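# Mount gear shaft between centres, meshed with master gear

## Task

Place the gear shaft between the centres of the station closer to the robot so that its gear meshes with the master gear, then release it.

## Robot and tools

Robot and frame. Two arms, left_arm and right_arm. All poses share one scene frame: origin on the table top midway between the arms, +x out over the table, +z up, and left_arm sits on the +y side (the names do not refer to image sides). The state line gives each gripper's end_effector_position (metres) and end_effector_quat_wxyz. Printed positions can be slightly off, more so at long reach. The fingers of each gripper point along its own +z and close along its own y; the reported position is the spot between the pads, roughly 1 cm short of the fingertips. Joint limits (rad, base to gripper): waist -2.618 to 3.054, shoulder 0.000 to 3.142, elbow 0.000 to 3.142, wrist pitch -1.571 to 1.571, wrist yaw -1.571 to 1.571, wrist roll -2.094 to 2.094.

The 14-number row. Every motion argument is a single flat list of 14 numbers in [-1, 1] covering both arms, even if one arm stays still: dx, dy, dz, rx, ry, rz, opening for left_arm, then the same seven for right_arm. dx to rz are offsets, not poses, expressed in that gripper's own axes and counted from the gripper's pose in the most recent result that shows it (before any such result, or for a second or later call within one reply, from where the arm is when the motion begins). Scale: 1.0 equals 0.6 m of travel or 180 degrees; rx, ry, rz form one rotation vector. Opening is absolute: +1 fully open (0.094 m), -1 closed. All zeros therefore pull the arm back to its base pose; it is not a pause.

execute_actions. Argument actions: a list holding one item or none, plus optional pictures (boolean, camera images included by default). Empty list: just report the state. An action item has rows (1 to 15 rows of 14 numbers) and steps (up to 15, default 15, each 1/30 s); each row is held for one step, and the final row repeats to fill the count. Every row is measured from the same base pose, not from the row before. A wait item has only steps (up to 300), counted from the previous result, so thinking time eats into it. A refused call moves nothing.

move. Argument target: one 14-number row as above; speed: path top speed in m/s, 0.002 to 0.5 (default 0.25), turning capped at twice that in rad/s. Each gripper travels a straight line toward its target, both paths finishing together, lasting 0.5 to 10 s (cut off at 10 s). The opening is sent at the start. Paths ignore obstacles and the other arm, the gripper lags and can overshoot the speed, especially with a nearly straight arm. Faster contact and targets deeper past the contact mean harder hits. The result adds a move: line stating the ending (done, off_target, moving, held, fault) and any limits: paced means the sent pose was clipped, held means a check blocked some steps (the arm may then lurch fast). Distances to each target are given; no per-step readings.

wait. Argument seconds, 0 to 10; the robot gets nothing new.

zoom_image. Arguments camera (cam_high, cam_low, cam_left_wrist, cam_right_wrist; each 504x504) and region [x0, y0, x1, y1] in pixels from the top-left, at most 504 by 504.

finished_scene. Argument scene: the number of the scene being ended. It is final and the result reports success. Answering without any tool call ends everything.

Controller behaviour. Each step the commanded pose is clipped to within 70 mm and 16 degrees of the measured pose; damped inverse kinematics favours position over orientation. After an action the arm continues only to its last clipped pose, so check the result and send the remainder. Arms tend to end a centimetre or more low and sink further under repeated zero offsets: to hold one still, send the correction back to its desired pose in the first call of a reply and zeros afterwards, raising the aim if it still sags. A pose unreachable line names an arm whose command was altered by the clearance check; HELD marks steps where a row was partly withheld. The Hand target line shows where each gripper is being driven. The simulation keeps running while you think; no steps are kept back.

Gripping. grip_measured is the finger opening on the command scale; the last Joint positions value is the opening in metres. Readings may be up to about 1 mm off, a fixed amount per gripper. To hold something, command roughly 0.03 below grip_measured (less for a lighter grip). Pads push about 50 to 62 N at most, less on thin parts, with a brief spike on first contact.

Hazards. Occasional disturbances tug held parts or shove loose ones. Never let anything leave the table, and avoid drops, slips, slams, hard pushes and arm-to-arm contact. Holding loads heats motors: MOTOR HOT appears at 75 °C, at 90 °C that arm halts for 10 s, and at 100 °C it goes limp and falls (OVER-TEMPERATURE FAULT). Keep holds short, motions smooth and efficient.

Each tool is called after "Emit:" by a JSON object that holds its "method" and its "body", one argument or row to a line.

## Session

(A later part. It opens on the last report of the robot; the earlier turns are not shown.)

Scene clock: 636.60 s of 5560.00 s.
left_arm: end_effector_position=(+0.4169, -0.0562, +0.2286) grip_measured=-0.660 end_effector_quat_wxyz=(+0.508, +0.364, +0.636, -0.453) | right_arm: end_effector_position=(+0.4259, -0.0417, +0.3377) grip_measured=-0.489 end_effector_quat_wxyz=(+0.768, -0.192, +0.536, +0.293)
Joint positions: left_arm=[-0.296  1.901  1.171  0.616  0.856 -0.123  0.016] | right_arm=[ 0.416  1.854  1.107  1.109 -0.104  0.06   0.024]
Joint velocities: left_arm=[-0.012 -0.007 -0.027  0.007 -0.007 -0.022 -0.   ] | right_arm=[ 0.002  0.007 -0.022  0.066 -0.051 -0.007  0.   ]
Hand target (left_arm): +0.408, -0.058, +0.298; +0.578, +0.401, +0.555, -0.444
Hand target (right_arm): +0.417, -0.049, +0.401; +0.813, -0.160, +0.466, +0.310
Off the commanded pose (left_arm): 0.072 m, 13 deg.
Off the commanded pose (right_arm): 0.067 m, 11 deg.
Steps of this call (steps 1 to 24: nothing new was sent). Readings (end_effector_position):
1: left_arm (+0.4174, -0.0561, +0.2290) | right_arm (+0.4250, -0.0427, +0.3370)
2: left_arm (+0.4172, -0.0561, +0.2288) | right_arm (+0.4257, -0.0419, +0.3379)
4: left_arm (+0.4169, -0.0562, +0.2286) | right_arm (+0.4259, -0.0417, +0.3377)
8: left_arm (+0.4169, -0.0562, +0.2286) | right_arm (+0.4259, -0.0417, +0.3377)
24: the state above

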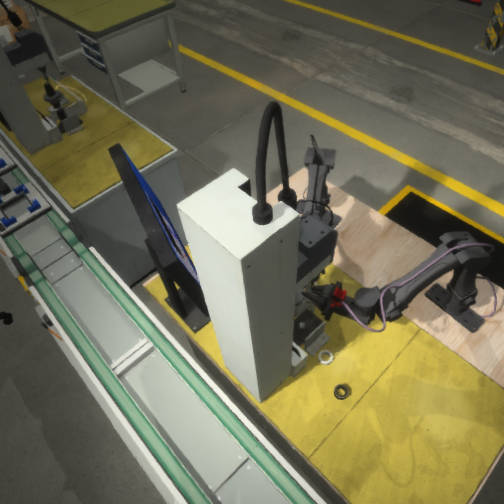

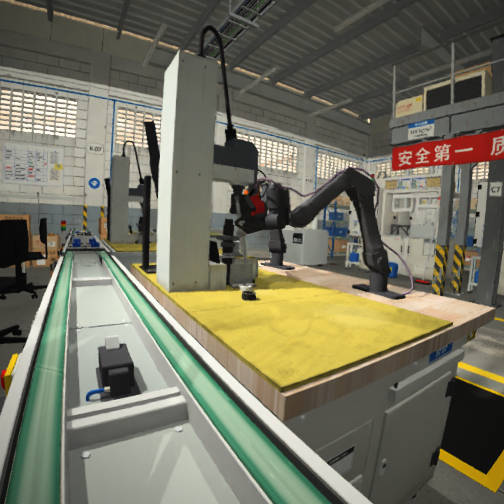

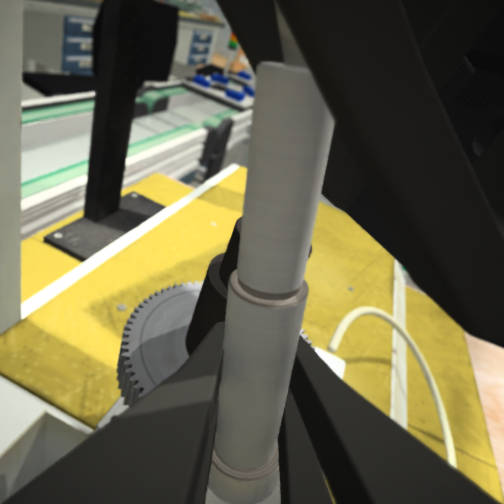

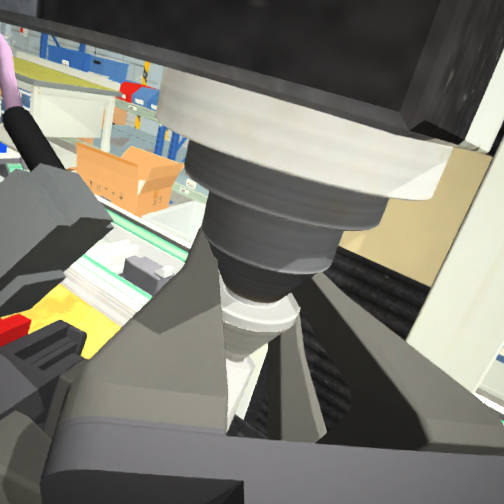

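Emit:
{"method": "execute_actions", "body": {
  "actions": [
    {"rows": [[-0.1117,-0.0283,-0.0042,0.0155,-0.0425,0.0591,-0.695,-0.1010,0.002,0.0348,0,-0.0585,0,-0.515],[-0.1112,-0.0273,-0.0039,0.0155,-0.0433,0.0613,-0.695,-0.0975,0.002,0.0335,0,-0.057,0,-0.52],[-0.1107,-0.0262,-0.0035,0.0155,-0.0440,0.0635,-0.695,-0.0940,0.002,0.0322,0,-0.0555,0,-0.52],[-0.1103,-0.0251,-0.0031,0.0155,-0.0448,0.0657,-0.695,-0.0905,0.002,0.0309,0,-0.054,0,-0.52],[-0.1098,-0.0240,-0.0028,0.0155,-0.0455,0.0679,-0.695,-0.0870,0.002,0.0296,0,-0.0525,0,-0.52],[-0.1093,-0.0230,-0.0024,0.0155,-0.0463,0.0701,-0.695,-0.0840,0.002,0.0285,0,-0.051,0,-0.52],[-0.1088,-0.0219,-0.0020,0.0155,-0.0470,0.0723,-0.695,-0.0811,0.0016,0.0275,0,-0.05,0,-0.52],[-0.1083,-0.0208,-0.0017,0.0155,-0.0478,0.0746,-0.695,-0.0811,0.0016,0.0275,0,-0.05,0,-0.52],[-0.1078,-0.0197,-0.0013,0.0155,-0.0485,0.0768,-0.695,-0.0811,0.0016,0.0275,0,-0.05,0,-0.52],[-0.1073,-0.0187,-0.0009,0.0155,-0.0493,0.0790,-0.695,-0.0811,0.0016,0.0275,0,-0.05,0,-0.52],[-0.1068,-0.0176,-0.0006,0.0155,-0.0500,0.0812,-0.695,-0.0811,0.0016,0.0275,0,-0.05,0,-0.52],[-0.1064,-0.0165,-0.0002,0.0155,-0.0508,0.0834,-0.695,-0.0811,0.0016,0.0275,0,-0.05,0,-0.52],[-0.1059,-0.0154,0.0002,0.0155,-0.0515,0.0856,-0.695,-0.0811,0.0016,0.0275,0,-0.05,0,-0.52],[-0.1054,-0.0144,0.0005,0.0155,-0.0523,0.0878,-0.695,-0.0811,0.0016,0.0275,0,-0.05,0,-0.52],[-0.1049,-0.0133,0.0009,0.0155,-0.0530,0.0900,-0.695,-0.0811,0.0016,0.0275,0,-0.05,0,-0.52]], "steps": 15}
  ],
  "pictures": false
}}

Emit:
{"method": "wait", "body": {
  "seconds": 0.8
}}

Scene clock: 660.73 s of 5560.00 s.
left_arm: end_effector_position=(+0.4187, -0.0555, +0.2288) grip_measured=-0.660 end_effector_quat_wxyz=(+0.516, +0.374, +0.630, -0.445) | right_arm: end_effector_position=(+0.4260, -0.0415, +0.3377) grip_measured=-0.493 end_effector_quat_wxyz=(+0.773, -0.193, +0.529, +0.291)
Joint positions: left_arm=[-0.292  1.906  1.178  0.617  0.86  -0.091  0.016] | right_arm=[ 0.416  1.865  1.107  1.134 -0.105  0.052  0.024]
Joint velocities: left_arm=[0.022 0.051 0.056 0.066 0.007 0.154 0.   ] | right_arm=[ 0.012  0.002  0.002 -0.007 -0.007  0.007 -0.001]
Hand target (left_arm): +0.417, -0.057, +0.290; +0.598, +0.420, +0.539, -0.420
Hand target (right_arm): +0.421, -0.046, +0.387; +0.808, -0.169, +0.474, +0.307
Off the commanded pose (left_arm): 0.063 m, 17 deg; orientation clipped at the last step of the last action.
Off the commanded pose (right_arm): 0.051 m, 8 deg.
Steps of this call (steps 1 to 90: nothing new was sent; then 20.63 s passed at rest; steps 91 to 105: all 15 steps of this action). Readings (end_effector_position):
91: left_arm (+0.4169, -0.0562, +0.2285) | right_arm (+0.4260, -0.0416, +0.3374)
92: left_arm (+0.4169, -0.0562, +0.2285) | right_arm (+0.4260, -0.0416, +0.3374)
94: left_arm (+0.4169, -0.0562, +0.2285) | right_arm (+0.4260, -0.0415, +0.3374)
98: left_arm (+0.4171, -0.0562, +0.2287) | right_arm (+0.4260, -0.0415, +0.3375)
105: the state above

Scene clock: 661.53 s of 5560.00 s.
left_arm: end_effector_position=(+0.4193, -0.0553, +0.2290) grip_measured=-0.660 end_effector_quat_wxyz=(+0.518, +0.378, +0.627, -0.443) | right_arm: end_effector_position=(+0.4260, -0.0415, +0.3377) grip_measured=-0.493 end_effector_quat_wxyz=(+0.774, -0.193, +0.529, +0.290)
Joint positions: left_arm=[-0.29   1.909  1.181  0.617  0.864 -0.08   0.016] | right_arm=[ 0.416  1.865  1.107  1.135 -0.105  0.05   0.024]
Joint velocities: left_arm=[-0.002 -0.012  0.002 -0.007  0.037 -0.037  0.001] | right_arm=[ 0.002 -0.012  0.012  0.066 -0.066  0.081  0.001]
Hand target (left_arm): +0.417, -0.057, +0.290; +0.598, +0.420, +0.539, -0.420
Hand target (right_arm): +0.421, -0.046, +0.387; +0.808, -0.168, +0.475, +0.307
Off the commanded pose (left_arm): 0.063 m, 17 deg; orientation clipped at the last step of the last action.
Off the commanded pose (right_arm): 0.051 m, 8 deg.
Steps of this call (steps 1 to 24: nothing new was sent). Readings (end_effector_position):
1: left_arm (+0.4190, -0.0555, +0.2289) | right_arm (+0.4260, -0.0415, +0.3375)
2: left_arm (+0.4191, -0.0554, +0.2289) | right_arm (+0.4260, -0.0415, +0.3376)
4: left_arm (+0.4192, -0.0554, +0.2290) | right_arm (+0.4260, -0.0415, +0.3377)
8: left_arm (+0.4193, -0.0553, +0.2290) | right_arm (+0.4260, -0.0415, +0.3377)
24: the state above

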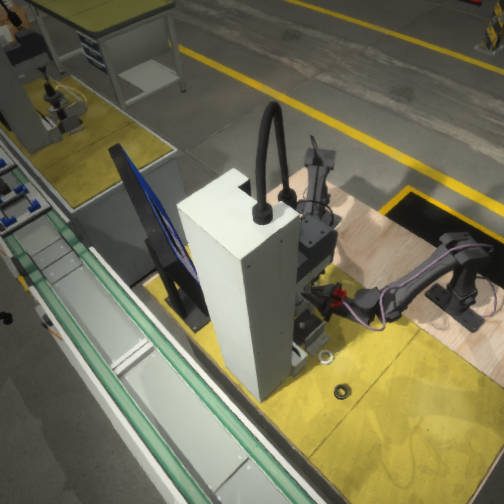

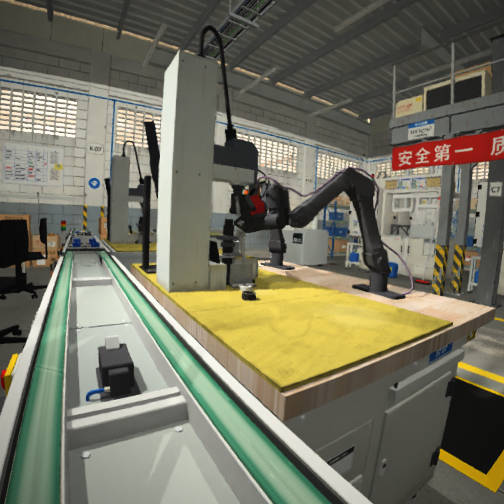

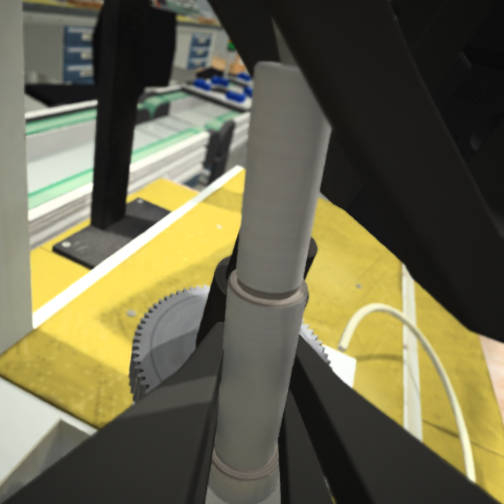

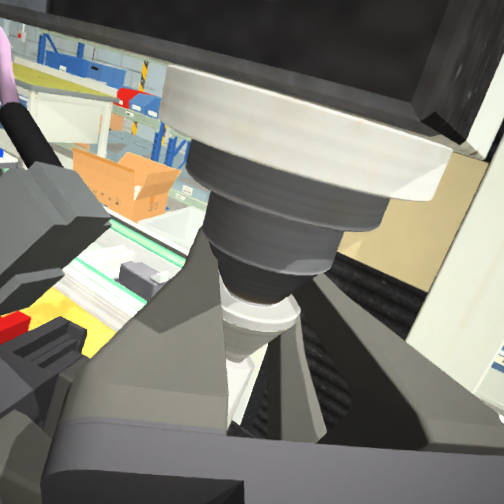

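Emit:
{"method": "execute_actions", "body": {
  "actions": [
    {"rows": [[-0.1040,-0.0113,0.0017,0.0102,-0.0436,0.0681,-0.695,-0.0800,0.0016,0.0280,0,-0.045,0,-0.52],[-0.1040,-0.0098,0.0021,0.0102,-0.0436,0.0681,-0.695,-0.0800,0.0016,0.0280,0,-0.045,0,-0.52],[-0.1040,-0.0084,0.0025,0.0103,-0.0440,0.0690,-0.695,-0.0800,0.0016,0.0280,0,-0.045,0,-0.52],[-0.1040,-0.0069,0.0028,0.0105,-0.0449,0.0707,-0.695,-0.0800,0.0016,0.0280,0,-0.045,0,-0.52],[-0.1039,-0.0054,0.0032,0.0106,-0.0458,0.0725,-0.695,-0.0800,0.0016,0.0280,0,-0.045,0,-0.52],[-0.1039,-0.0039,0.0036,0.0108,-0.0467,0.0742,-0.695,-0.0800,0.0016,0.0280,0,-0.045,0,-0.52],[-0.1039,-0.0024,0.0040,0.0109,-0.0477,0.0760,-0.695,-0.0800,0.0016,0.0280,0,-0.045,0,-0.52],[-0.1039,-0.0010,0.0044,0.0110,-0.0486,0.0777,-0.695,-0.0800,0.0016,0.0280,0,-0.045,0,-0.52],[-0.1039,0.0005,0.0048,0.0112,-0.0495,0.0795,-0.695,-0.0800,0.0016,0.0280,0,-0.045,0,-0.52],[-0.1039,0.0020,0.0052,0.0113,-0.0504,0.0812,-0.695,-0.0800,0.0016,0.0280,0,-0.045,0,-0.52],[-0.1038,0.0035,0.0056,0.0115,-0.0513,0.0830,-0.695,-0.0800,0.0016,0.0280,0,-0.045,0,-0.52],[-0.1038,0.0050,0.0059,0.0116,-0.0522,0.0847,-0.695,-0.0800,0.0016,0.0280,0,-0.045,0,-0.52],[-0.1038,0.0064,0.0063,0.0117,-0.0532,0.0865,-0.695,-0.0800,0.0016,0.0280,0,-0.045,0,-0.52],[-0.1038,0.0079,0.0067,0.0119,-0.0541,0.0882,-0.695,-0.0800,0.0016,0.0280,0,-0.045,0,-0.52],[-0.1038,0.0094,0.0071,0.0120,-0.0550,0.0900,-0.695,-0.0800,0.0016,0.0280,0,-0.045,0,-0.52]], "steps": 15}
  ],
  "pictures": false
}}

Emit:
{"method": "wait", "body": {
  "seconds": 0.8
}}

Scene clock: 687.00 s of 5560.00 s.
left_arm: end_effector_position=(+0.4219, -0.0553, +0.2289) grip_measured=-0.660 end_effector_quat_wxyz=(+0.517, +0.399, +0.612, -0.447) | right_arm: end_effector_position=(+0.4260, -0.0415, +0.3377) grip_measured=-0.493 end_effector_quat_wxyz=(+0.774, -0.195, +0.528, +0.289)
Joint positions: left_arm=[-0.277  1.938  1.217  0.611  0.919 -0.049  0.016] | right_arm=[ 0.416  1.865  1.107  1.135 -0.105  0.045  0.024]
Joint velocities: left_arm=[0.046 0.1   0.12  0.037 0.125 0.081 0.   ] | right_arm=[ 0.012  0.002  0.002 -0.007  0.007  0.051  0.   ]
Hand target (left_arm): +0.429, -0.055, +0.289; +0.606, +0.432, +0.528, -0.410
Hand target (right_arm): +0.420, -0.046, +0.386; +0.809, -0.173, +0.474, +0.303
Off the commanded pose (left_arm): 0.062 m, 18 deg; orientation clipped at the last step of the last action.
Off the commanded pose (right_arm): 0.051 m, 8 deg.
Steps of this call (steps 1 to 90: nothing new was sent; then 21.97 s passed at rest; steps 91 to 105: all 15 steps of this action). Readings (end_effector_position):
91: left_arm (+0.4195, -0.0553, +0.2292) | right_arm (+0.4260, -0.0415, +0.3377)
92: left_arm (+0.4196, -0.0553, +0.2293) | right_arm (+0.4260, -0.0415, +0.3377)
94: left_arm (+0.4200, -0.0551, +0.2291) | right_arm (+0.4260, -0.0415, +0.3377)
98: left_arm (+0.4205, -0.0549, +0.2289) | right_arm (+0.4260, -0.0415, +0.3377)
105: the state above

Scene clock: 687.80 s of 5560.00 s.
left_arm: end_effector_position=(+0.4228, -0.0558, +0.2288) grip_measured=-0.660 end_effector_quat_wxyz=(+0.519, +0.404, +0.606, -0.446) | right_arm: end_effector_position=(+0.4260, -0.0415, +0.3377) grip_measured=-0.493 end_effector_quat_wxyz=(+0.774, -0.195, +0.528, +0.289)
Joint positions: left_arm=[-0.275  1.946  1.224  0.619  0.928 -0.039  0.016] | right_arm=[ 0.416  1.865  1.107  1.135 -0.105  0.045  0.024]
Joint velocities: left_arm=[-0.002  0.002 -0.002 -0.007 -0.051 -0.007  0.   ] | right_arm=[-0.017 -0.022 -0.017 -0.007  0.066  0.081  0.001]
Hand target (left_arm): +0.429, -0.055, +0.289; +0.606, +0.432, +0.528, -0.410
Hand target (right_arm): +0.420, -0.046, +0.386; +0.809, -0.173, +0.474, +0.303
Off the commanded pose (left_arm): 0.062 m, 17 deg; orientation clipped at the last step of the last action.
Off the commanded pose (right_arm): 0.051 m, 8 deg.
Steps of this call (steps 1 to 24: nothing new was sent). Readings (end_effector_position):
1: left_arm (+0.4222, -0.0554, +0.2288) | right_arm (+0.4260, -0.0415, +0.3377)
2: left_arm (+0.4224, -0.0556, +0.2288) | right_arm (+0.4260, -0.0415, +0.3377)
4: left_arm (+0.4228, -0.0557, +0.2288) | right_arm (+0.4260, -0.0415, +0.3377)
8: left_arm (+0.4228, -0.0558, +0.2288) | right_arm (+0.4260, -0.0415, +0.3377)
24: the state above

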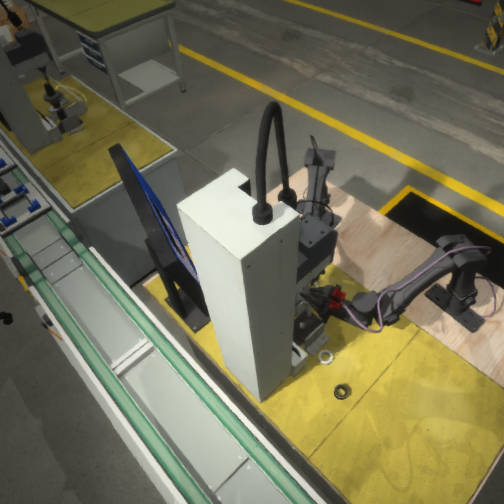

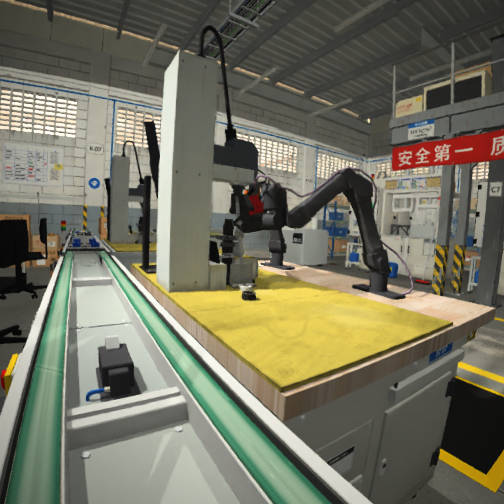

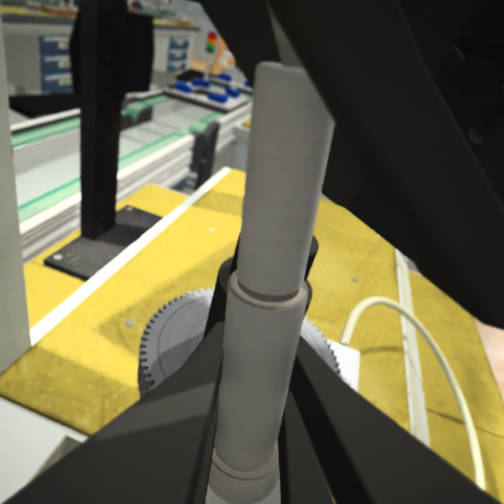

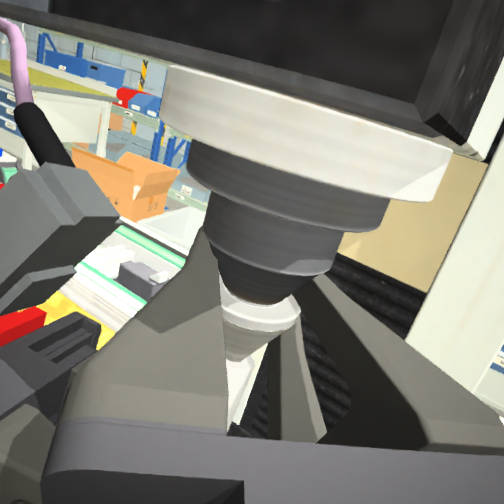

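Emit:
{"method": "execute_actions", "body": {
  "actions": [
    {"rows": [[-0.1012,0.0098,0.0049,-0.0044,-0.0432,0.0697,-0.695,-0.0800,0.0016,0.0280,0,-0.045,0,-0.52],[-0.1000,0.0103,0.0051,-0.0040,-0.0442,0.0718,-0.695,-0.0800,0.0016,0.0280,0,-0.045,0,-0.52],[-0.0987,0.0109,0.0054,-0.0036,-0.0453,0.0740,-0.695,-0.0800,0.0016,0.0280,0,-0.045,0,-0.52],[-0.0975,0.0115,0.0056,-0.0033,-0.0463,0.0762,-0.695,-0.0800,0.0016,0.0280,0,-0.045,0,-0.52],[-0.0962,0.0120,0.0059,-0.0029,-0.0474,0.0783,-0.695,-0.0800,0.0016,0.0280,0,-0.045,0,-0.52],[-0.0950,0.0126,0.0061,-0.0025,-0.0485,0.0805,-0.695,-0.0800,0.0016,0.0280,0,-0.045,0,-0.52],[-0.0937,0.0132,0.0064,-0.0021,-0.0495,0.0827,-0.695,-0.0800,0.0016,0.0280,0,-0.045,0,-0.52],[-0.0925,0.0137,0.0066,-0.0017,-0.0506,0.0848,-0.695,-0.0800,0.0016,0.0280,0,-0.045,0,-0.52],[-0.0912,0.0143,0.0069,-0.0013,-0.0516,0.0870,-0.695,-0.0800,0.0016,0.0280,0,-0.045,0,-0.52],[-0.0900,0.0149,0.0071,-0.0009,-0.0527,0.0892,-0.695,-0.0800,0.0016,0.0280,0,-0.045,0,-0.52],[-0.0887,0.0154,0.0074,-0.0005,-0.0538,0.0913,-0.695,-0.0800,0.0016,0.0280,0,-0.045,0,-0.52],[-0.0875,0.0160,0.0076,-0.0002,-0.0548,0.0935,-0.695,-0.0800,0.0016,0.0280,0,-0.045,0,-0.52],[-0.0862,0.0166,0.0079,0.0002,-0.0559,0.0957,-0.695,-0.0800,0.0016,0.0280,0,-0.045,0,-0.52],[-0.0850,0.0171,0.0081,0.0006,-0.0569,0.0978,-0.695,-0.0800,0.0016,0.0280,0,-0.045,0,-0.52],[-0.0837,0.0177,0.0084,0.0010,-0.0580,0.1000,-0.695,-0.0800,0.0016,0.0280,0,-0.045,0,-0.52]], "steps": 15}
  ],
  "pictures": false
}}

Emit:
{"method": "wait", "body": {
  "seconds": 0.8
}}

Emit:
{"method": "zoom_image", "body": {
  "camera": "cam_high",
  "region": [280, 285, 340, 345]
}}

Emit:
{"method": "zoom_image", "body": {
  "camera": "cam_low",
  "region": [210, 215, 270, 285]
}}

Scene clock: 713.47 s of 5560.00 s.
left_arm: end_effector_position=(+0.4329, -0.0559, +0.2285) grip_measured=-0.660 end_effector_quat_wxyz=(+0.561, +0.434, +0.565, -0.422) | right_arm: end_effector_position=(+0.4260, -0.0415, +0.3377) grip_measured=-0.493 end_effector_quat_wxyz=(+0.775, -0.195, +0.528, +0.288)
Joint positions: left_arm=[-0.265  2.004  1.243  0.736  0.941  0.029  0.016] | right_arm=[ 0.416  1.865  1.107  1.135 -0.105  0.045  0.024]
Joint velocities: left_arm=[0.007 0.1   0.017 0.286 0.007 0.007 0.   ] | right_arm=[ 0.022  0.012 -0.002 -0.007  0.037 -0.007  0.001]
Hand target (left_arm): +0.435, -0.057, +0.277; +0.630, +0.456, +0.490, -0.393
Hand target (right_arm): +0.420, -0.046, +0.386; +0.809, -0.174, +0.473, +0.302
Off the commanded pose (left_arm): 0.049 m, 13 deg.
Off the commanded pose (right_arm): 0.051 m, 8 deg.
Steps of this call (steps 1 to 90: nothing new was sent; then 22.17 s passed at rest; steps 91 to 105: all 15 steps of this action). Readings (end_effector_position):
91: left_arm (+0.4228, -0.0558, +0.2292) | right_arm (+0.4260, -0.0415, +0.3377)
92: left_arm (+0.4231, -0.0558, +0.2288) | right_arm (+0.4260, -0.0415, +0.3377)
94: left_arm (+0.4237, -0.0559, +0.2286) | right_arm (+0.4260, -0.0415, +0.3377)
98: left_arm (+0.4264, -0.0564, +0.2284) | right_arm (+0.4260, -0.0415, +0.3377)
105: the state above

Scene clock: 714.27 s of 5560.00 s.
left_arm: end_effector_position=(+0.4343, -0.0564, +0.2288) grip_measured=-0.660 end_effector_quat_wxyz=(+0.569, +0.436, +0.557, -0.420) | right_arm: end_effector_position=(+0.4260, -0.0415, +0.3377) grip_measured=-0.493 end_effector_quat_wxyz=(+0.775, -0.195, +0.528, +0.288)
Joint positions: left_arm=[-0.265  2.016  1.243  0.773  0.941  0.028  0.016] | right_arm=[ 0.416  1.865  1.107  1.135 -0.105  0.045  0.024]
Joint velocities: left_arm=[-0.007 -0.002  0.022 -0.022  0.022  0.007  0.   ] | right_arm=[ 0.002 -0.002  0.017 -0.037 -0.007  0.051 -0.001]
Hand target (left_arm): +0.435, -0.057, +0.276; +0.630, +0.456, +0.490, -0.393
Hand target (right_arm): +0.420, -0.046, +0.386; +0.809, -0.174, +0.473, +0.302
Off the commanded pose (left_arm): 0.049 m, 12 deg.
Off the commanded pose (right_arm): 0.051 m, 8 deg.
Steps of this call (steps 1 to 24: nothing new was sent). Readings (end_effector_position):
1: left_arm (+0.4333, -0.0560, +0.2286) | right_arm (+0.4260, -0.0415, +0.3377)
2: left_arm (+0.4337, -0.0562, +0.2284) | right_arm (+0.4260, -0.0415, +0.3377)
4: left_arm (+0.4340, -0.0563, +0.2286) | right_arm (+0.4260, -0.0415, +0.3377)
8: left_arm (+0.4342, -0.0564, +0.2287) | right_arm (+0.4260, -0.0415, +0.3377)
24: the state above

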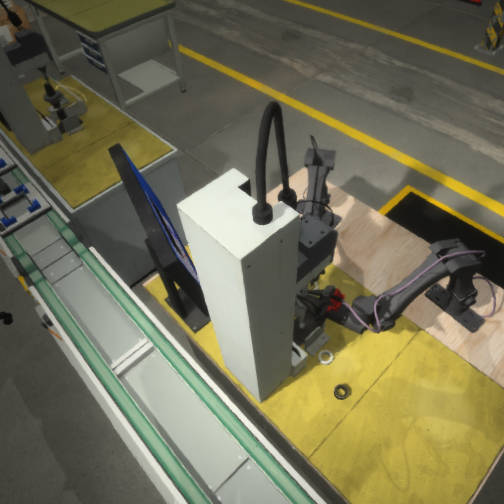

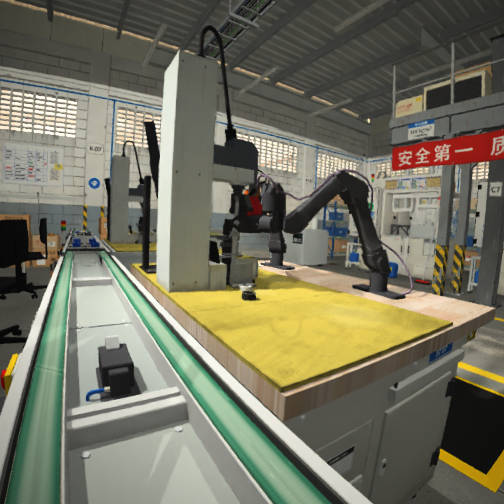

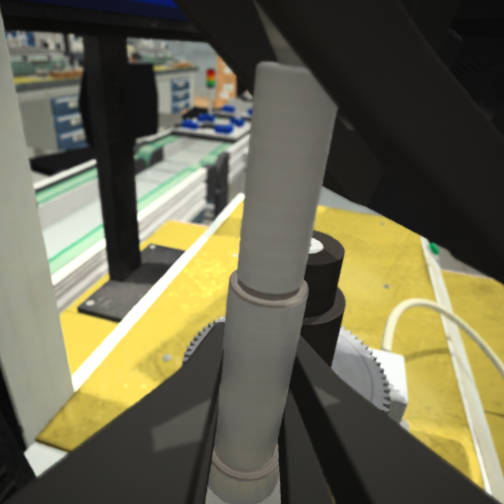

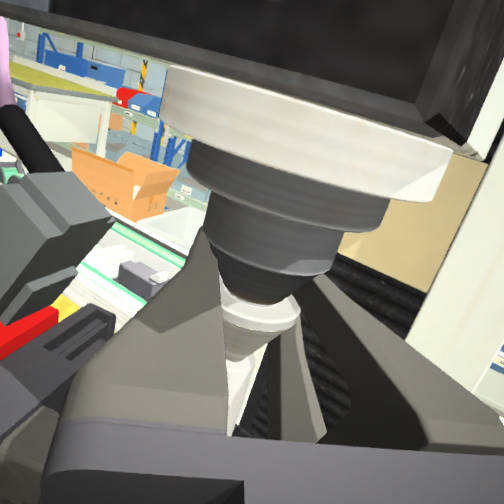

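Region (280, 285, 340, 345) of cam_high's 504x504 image, scaled by 8.400, with more detail than that image has.

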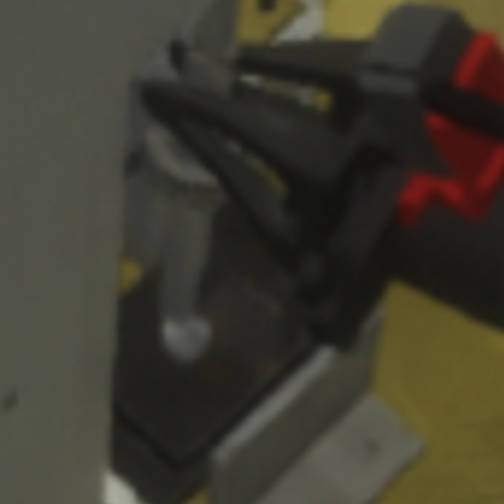

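Region (210, 215, 270, 285) of cam_low's 504x504 image, scaled by 7.200, with more detail than that image has; it fills the left 432 columns of this view, and the rest is white.

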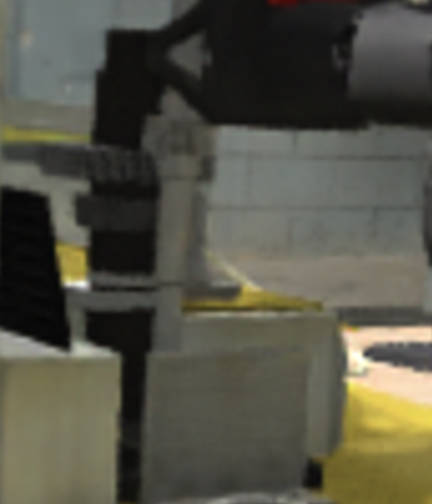

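Emit:
{"method": "zoom_image", "body": {
  "camera": "cam_low",
  "region": [215, 222, 255, 272]
}}

Emit:
{"method": "zoom_image", "body": {
  "camera": "cam_high",
  "region": [287, 300, 317, 335]
}}

Region (215, 222, 255, 272) of cam_low's 504x504 image, scaled by 10.080, with more detail than that image has; it fills the left 403 columns of this view, and the rest is white.

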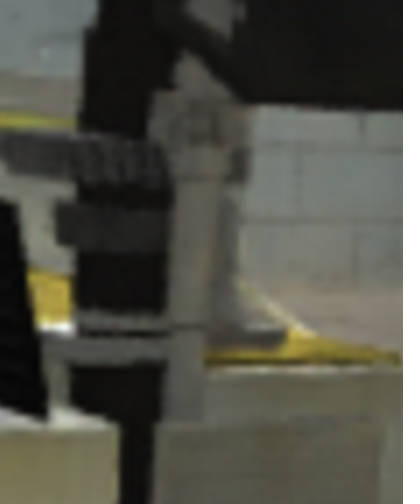

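Region (287, 300, 317, 335) of cam_high's 504x504 image, scaled by 14.400, with more detail than that image has; it fills the left 432 columns of this view, and the rest is white.

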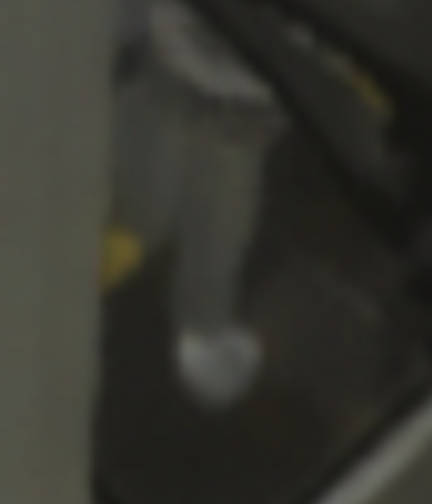

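Emit:
{"method": "execute_actions", "body": {
  "actions": [
    {"rows": [[-0.08,0.0114,0.0071,-0.0013,-0.033,0.0505,-0.695,-0.0800,0.0016,0.0280,0,-0.045,0,-0.52],[-0.08,0.0109,0.0071,-0.0013,-0.033,0.0491,-0.695,-0.0800,0.0016,0.0280,0,-0.045,0,-0.52],[-0.08,0.0104,0.0071,-0.0013,-0.033,0.0478,-0.695,-0.0800,0.0016,0.0280,0,-0.045,0,-0.52],[-0.08,0.0099,0.0071,-0.0013,-0.033,0.0464,-0.695,-0.0800,0.0016,0.0280,0,-0.045,0,-0.52],[-0.08,0.0094,0.0071,-0.0013,-0.033,0.0451,-0.695,-0.0800,0.0016,0.0280,0,-0.045,0,-0.52],[-0.08,0.0089,0.0071,-0.0013,-0.033,0.0438,-0.695,-0.0800,0.0016,0.0280,0,-0.045,0,-0.52],[-0.08,0.0084,0.0071,-0.0013,-0.033,0.0424,-0.695,-0.0800,0.0016,0.0280,0,-0.045,0,-0.52],[-0.08,0.0079,0.0071,-0.0013,-0.033,0.0411,-0.695,-0.0800,0.0016,0.0280,0,-0.045,0,-0.52],[-0.08,0.0074,0.0071,-0.0013,-0.033,0.0397,-0.695,-0.0800,0.0016,0.0280,0,-0.045,0,-0.52],[-0.08,0.0069,0.0071,-0.0013,-0.033,0.0384,-0.695,-0.0800,0.0016,0.0280,0,-0.045,0,-0.52]], "steps": 14}
  ],
  "pictures": false
}}

Emit:
{"method": "wait", "body": {
  "seconds": 0.6
}}

Emit:
{"method": "zoom_image", "body": {
  "camera": "cam_low",
  "region": [215, 222, 255, 272]
}}

Emit:
{"method": "zoom_image", "body": {
  "camera": "cam_high",
  "region": [287, 300, 317, 335]
}}

Scene clock: 746.70 s of 5560.00 s.
left_arm: end_effector_position=(+0.4343, -0.0568, +0.2290) grip_measured=-0.660 end_effector_quat_wxyz=(+0.567, +0.434, +0.558, -0.423) | right_arm: end_effector_position=(+0.4260, -0.0415, +0.3377) grip_measured=-0.493 end_effector_quat_wxyz=(+0.775, -0.195, +0.528, +0.288)
Joint positions: left_arm=[-0.265  2.017  1.246  0.771  0.945  0.02   0.016] | right_arm=[ 0.416  1.865  1.107  1.135 -0.105  0.045  0.024]
Joint velocities: left_arm=[-0.002 -0.012 -0.017 -0.022 -0.007 -0.051 -0.   ] | right_arm=[ 0.002  0.012  0.022 -0.051  0.051 -0.037  0.   ]
Hand target (left_arm): +0.434, -0.058, +0.276; +0.620, +0.446, +0.501, -0.406
Hand target (right_arm): +0.420, -0.046, +0.386; +0.809, -0.174, +0.473, +0.301
Off the commanded pose (left_arm): 0.048 m, 9 deg.
Off the commanded pose (right_arm): 0.051 m, 8 deg.
Steps of this call (steps 1 to 90: nothing new was sent; then 28.97 s passed at rest; steps 91 to 104: all 14 steps of this action). Readings (end_effector_position):
91: left_arm (+0.4344, -0.0565, +0.2291) | right_arm (+0.4260, -0.0415, +0.3377)
92: left_arm (+0.4346, -0.0565, +0.2289) | right_arm (+0.4260, -0.0415, +0.3377)
94: left_arm (+0.4347, -0.0566, +0.2290) | right_arm (+0.4260, -0.0415, +0.3377)
98: left_arm (+0.4347, -0.0567, +0.2290) | right_arm (+0.4260, -0.0415, +0.3377)
104: the state above

Scene clock: 747.30 s of 5560.00 s.
left_arm: end_effector_position=(+0.4342, -0.0568, +0.2290) grip_measured=-0.660 end_effector_quat_wxyz=(+0.566, +0.434, +0.558, -0.424) | right_arm: end_effector_position=(+0.4260, -0.0415, +0.3377) grip_measured=-0.493 end_effector_quat_wxyz=(+0.775, -0.195, +0.528, +0.288)
Joint positions: left_arm=[-0.265  2.017  1.246  0.771  0.945  0.019  0.016] | right_arm=[ 0.416  1.865  1.107  1.135 -0.105  0.045  0.024]
Joint velocities: left_arm=[ 0.007  0.012 -0.017 -0.007 -0.066 -0.051  0.   ] | right_arm=[-0.002 -0.002  0.002  0.022  0.066 -0.051  0.001]
Hand target (left_arm): +0.434, -0.058, +0.276; +0.620, +0.446, +0.501, -0.406
Hand target (right_arm): +0.420, -0.046, +0.386; +0.809, -0.174, +0.473, +0.301
Off the commanded pose (left_arm): 0.048 m, 10 deg.
Off the commanded pose (right_arm): 0.051 m, 8 deg.
Steps of this call (steps 1 to 18: nothing new was sent). Readings (end_effector_position):
1: left_arm (+0.4343, -0.0568, +0.2290) | right_arm (+0.4260, -0.0415, +0.3377)
2: left_arm (+0.4343, -0.0568, +0.2290) | right_arm (+0.4260, -0.0415, +0.3377)
4: left_arm (+0.4343, -0.0568, +0.2290) | right_arm (+0.4260, -0.0415, +0.3377)
8: left_arm (+0.4343, -0.0568, +0.2290) | right_arm (+0.4260, -0.0415, +0.3377)
18: the state above

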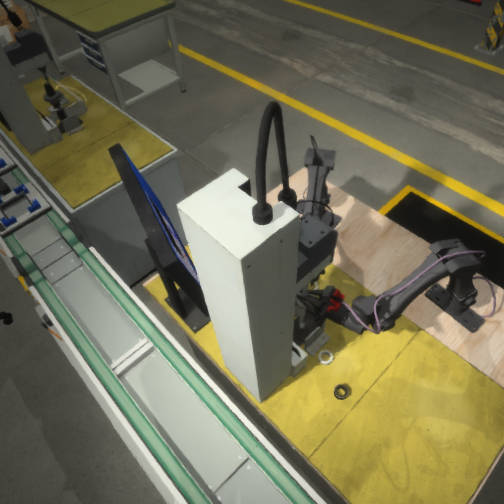

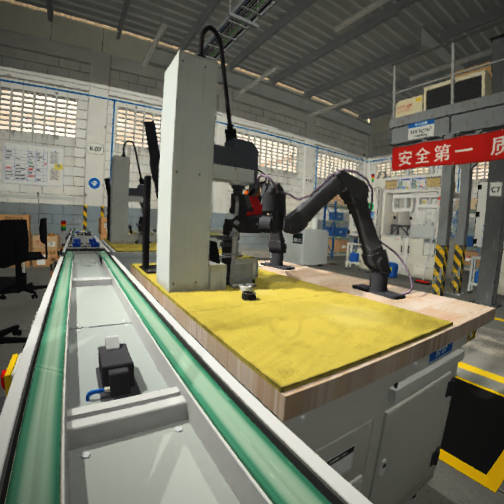

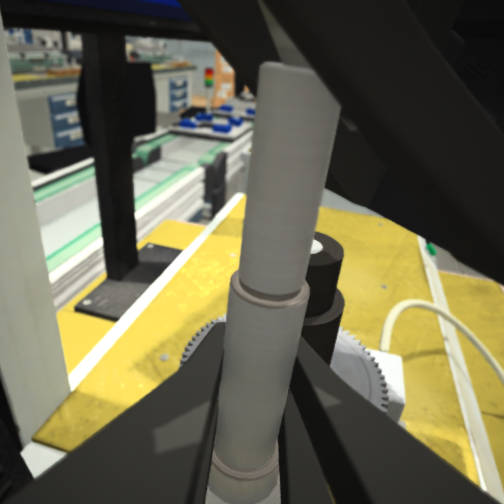

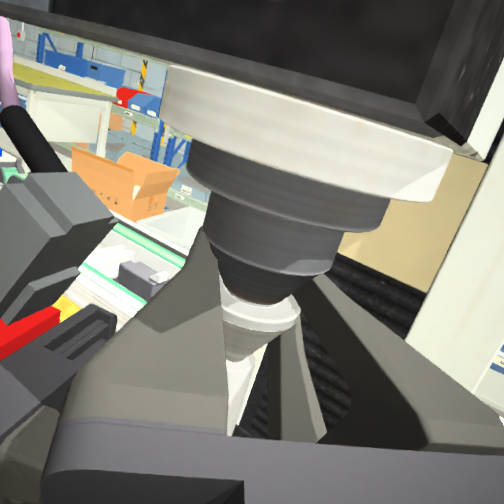

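Region (215, 222, 255, 272) of cam_low's 504x504 image, scaled by 10.080, with more detail than that image has; it fills the left 403 columns of this view, and the rest is white.

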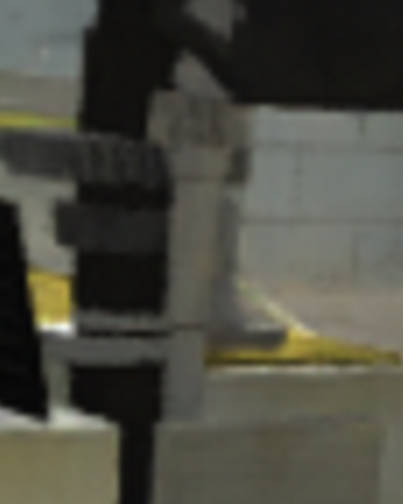

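Region (287, 300, 317, 335) of cam_high's 504x504 image, scaled by 14.400, with more detail than that image has; it fills the left 432 columns of this view, and the rest is white.

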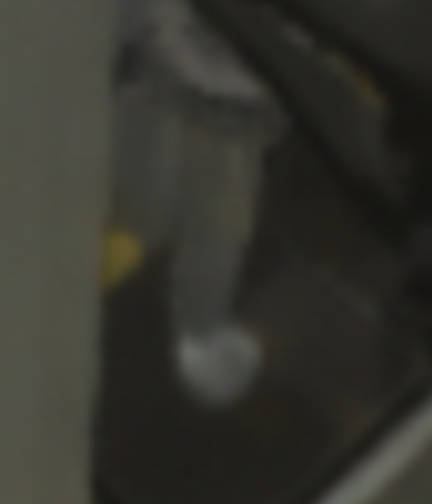

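Emit:
{"method": "execute_actions", "body": {
  "actions": [
    {"rows": [[-0.08,0.0058,0.0065,-0.0007,-0.0315,0.0408,-0.695,-0.0800,0.0016,0.0280,0,-0.045,0,-0.52],[-0.08,0.0052,0.0065,0.0002,-0.0315,0.0405,-0.695,-0.0800,0.0016,0.0280,0,-0.045,0,-0.52],[-0.08,0.0046,0.0065,0.0010,-0.0315,0.0403,-0.695,-0.0800,0.0016,0.0280,0,-0.045,0,-0.52],[-0.08,0.0040,0.0065,0.0019,-0.0315,0.0400,-0.695,-0.0800,0.0016,0.0280,0,-0.045,0,-0.52],[-0.08,0.0034,0.0065,0.0028,-0.0315,0.0397,-0.695,-0.0800,0.0016,0.0280,0,-0.045,0,-0.52],[-0.08,0.0028,0.0065,0.0036,-0.0315,0.0394,-0.695,-0.0800,0.0016,0.0280,0,-0.045,0,-0.52],[-0.08,0.0022,0.0065,0.0045,-0.0315,0.0391,-0.695,-0.0800,0.0016,0.0280,0,-0.045,0,-0.52],[-0.08,0.0016,0.0065,0.0054,-0.0315,0.0388,-0.695,-0.0800,0.0016,0.0280,0,-0.045,0,-0.52],[-0.08,0.0010,0.0065,0.0063,-0.0315,0.0386,-0.695,-0.0800,0.0016,0.0280,0,-0.045,0,-0.52],[-0.08,0.0003,0.0065,0.0071,-0.0315,0.0383,-0.695,-0.0800,0.0016,0.0280,0,-0.045,0,-0.52],[-0.08,-0.0003,0.0065,0.0080,-0.0315,0.0380,-0.695,-0.0800,0.0016,0.0280,0,-0.045,0,-0.52]], "steps": 15}
  ],
  "pictures": false
}}

Emit:
{"method": "wait", "body": {
  "seconds": 0.6
}}

Emit:
{"method": "zoom_image", "body": {
  "camera": "cam_low",
  "region": [215, 222, 255, 272]
}}

Emit:
{"method": "zoom_image", "body": {
  "camera": "cam_high",
  "region": [287, 300, 317, 335]
}}

Scene clock: 766.27 s of 5560.00 s.
left_arm: end_effector_position=(+0.4327, -0.0568, +0.2288) grip_measured=-0.660 end_effector_quat_wxyz=(+0.560, +0.432, +0.560, -0.431) | right_arm: end_effector_position=(+0.4260, -0.0415, +0.3377) grip_measured=-0.493 end_effector_quat_wxyz=(+0.775, -0.195, +0.528, +0.288)
Joint positions: left_arm=[-0.264  2.017  1.246  0.77   0.956  0.003  0.016] | right_arm=[ 0.416  1.865  1.107  1.135 -0.105  0.045  0.024]
Joint velocities: left_arm=[ 0.007  0.007  0.002 -0.022 -0.022  0.037 -0.001] | right_arm=[-0.012 -0.007 -0.002 -0.022 -0.051  0.066 -0.   ]
Hand target (left_arm): +0.430, -0.059, +0.276; +0.610, +0.453, +0.499, -0.416
Hand target (right_arm): +0.420, -0.046, +0.386; +0.809, -0.174, +0.473, +0.301
Off the commanded pose (left_arm): 0.048 m, 10 deg.
Off the commanded pose (right_arm): 0.051 m, 8 deg.
Steps of this call (steps 1 to 90: nothing new was sent; then 15.47 s passed at rest; steps 91 to 105: all 15 steps of this action). Readings (end_effector_position):
91: left_arm (+0.4342, -0.0568, +0.2290) | right_arm (+0.4260, -0.0415, +0.3377)
92: left_arm (+0.4341, -0.0568, +0.2290) | right_arm (+0.4260, -0.0415, +0.3377)
94: left_arm (+0.4340, -0.0568, +0.2290) | right_arm (+0.4260, -0.0415, +0.3377)
98: left_arm (+0.4337, -0.0567, +0.2289) | right_arm (+0.4260, -0.0415, +0.3377)
105: the state above

Scene clock: 766.87 s of 5560.00 s.
left_arm: end_effector_position=(+0.4327, -0.0568, +0.2288) grip_measured=-0.660 end_effector_quat_wxyz=(+0.560, +0.432, +0.560, -0.431) | right_arm: end_effector_position=(+0.4260, -0.0415, +0.3377) grip_measured=-0.493 end_effector_quat_wxyz=(+0.775, -0.195, +0.528, +0.288)
Joint positions: left_arm=[-0.264  2.017  1.246  0.77   0.956  0.002  0.016] | right_arm=[ 0.416  1.865  1.107  1.135 -0.105  0.045  0.024]
Joint velocities: left_arm=[-0.012  0.007 -0.002  0.037 -0.095  0.022 -0.   ] | right_arm=[-0.017 -0.012  0.002 -0.007  0.007 -0.007  0.   ]
Hand target (left_arm): +0.430, -0.059, +0.276; +0.610, +0.453, +0.499, -0.416
Hand target (right_arm): +0.420, -0.046, +0.386; +0.809, -0.174, +0.473, +0.301
Off the commanded pose (left_arm): 0.048 m, 10 deg.
Off the commanded pose (right_arm): 0.051 m, 8 deg.
Steps of this call (steps 1 to 18: nothing new was sent). Readings (end_effector_position):
1: left_arm (+0.4327, -0.0568, +0.2288) | right_arm (+0.4260, -0.0415, +0.3377)
2: left_arm (+0.4327, -0.0568, +0.2288) | right_arm (+0.4260, -0.0415, +0.3377)
4: left_arm (+0.4327, -0.0568, +0.2288) | right_arm (+0.4260, -0.0415, +0.3377)
8: left_arm (+0.4327, -0.0568, +0.2288) | right_arm (+0.4260, -0.0415, +0.3377)
18: the state above

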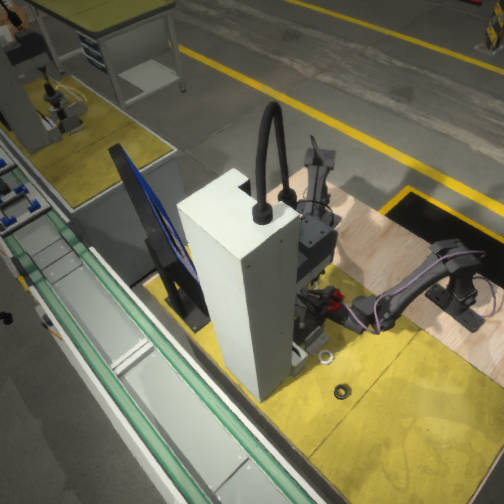

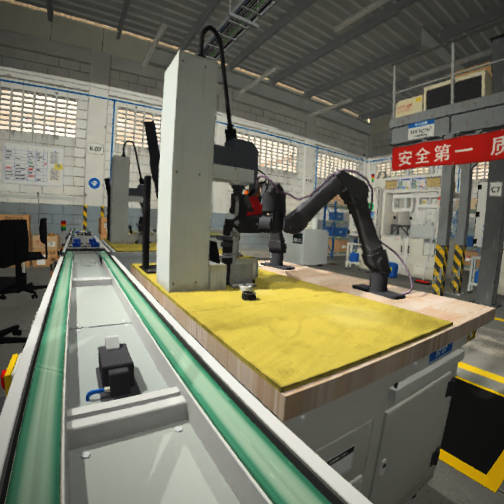

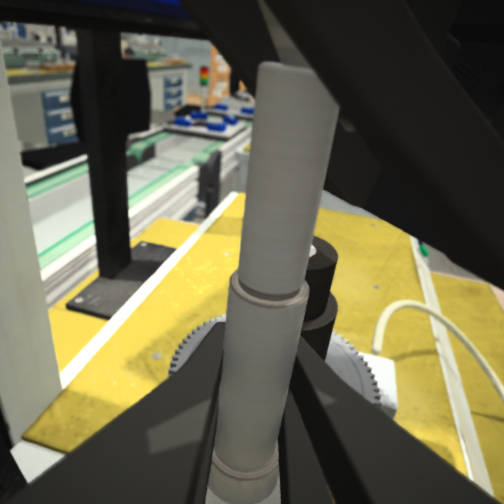

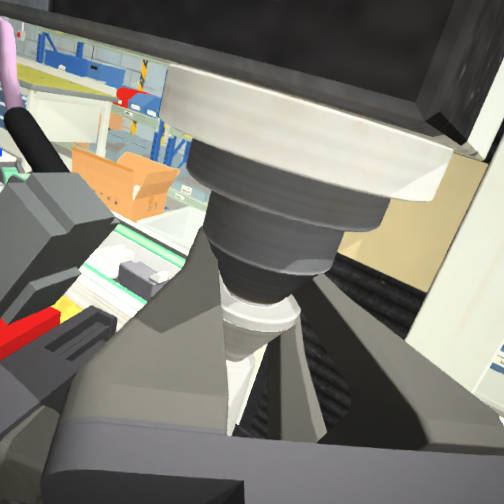

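Region (215, 222, 255, 272) of cam_low's 504x504 image, scaled by 10.080, with more detail than that image has; it fills the left 403 columns of this view, and the rest is white.

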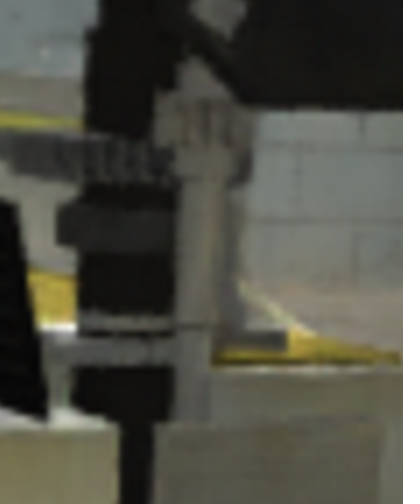

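Region (287, 300, 317, 335) of cam_high's 504x504 image, scaled by 14.400, with more detail than that image has; it fills the left 432 columns of this view, and the rest is white.

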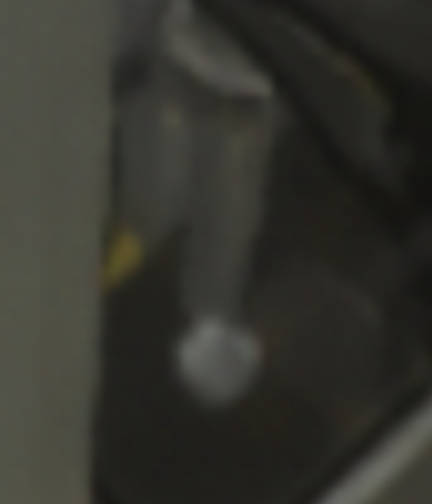

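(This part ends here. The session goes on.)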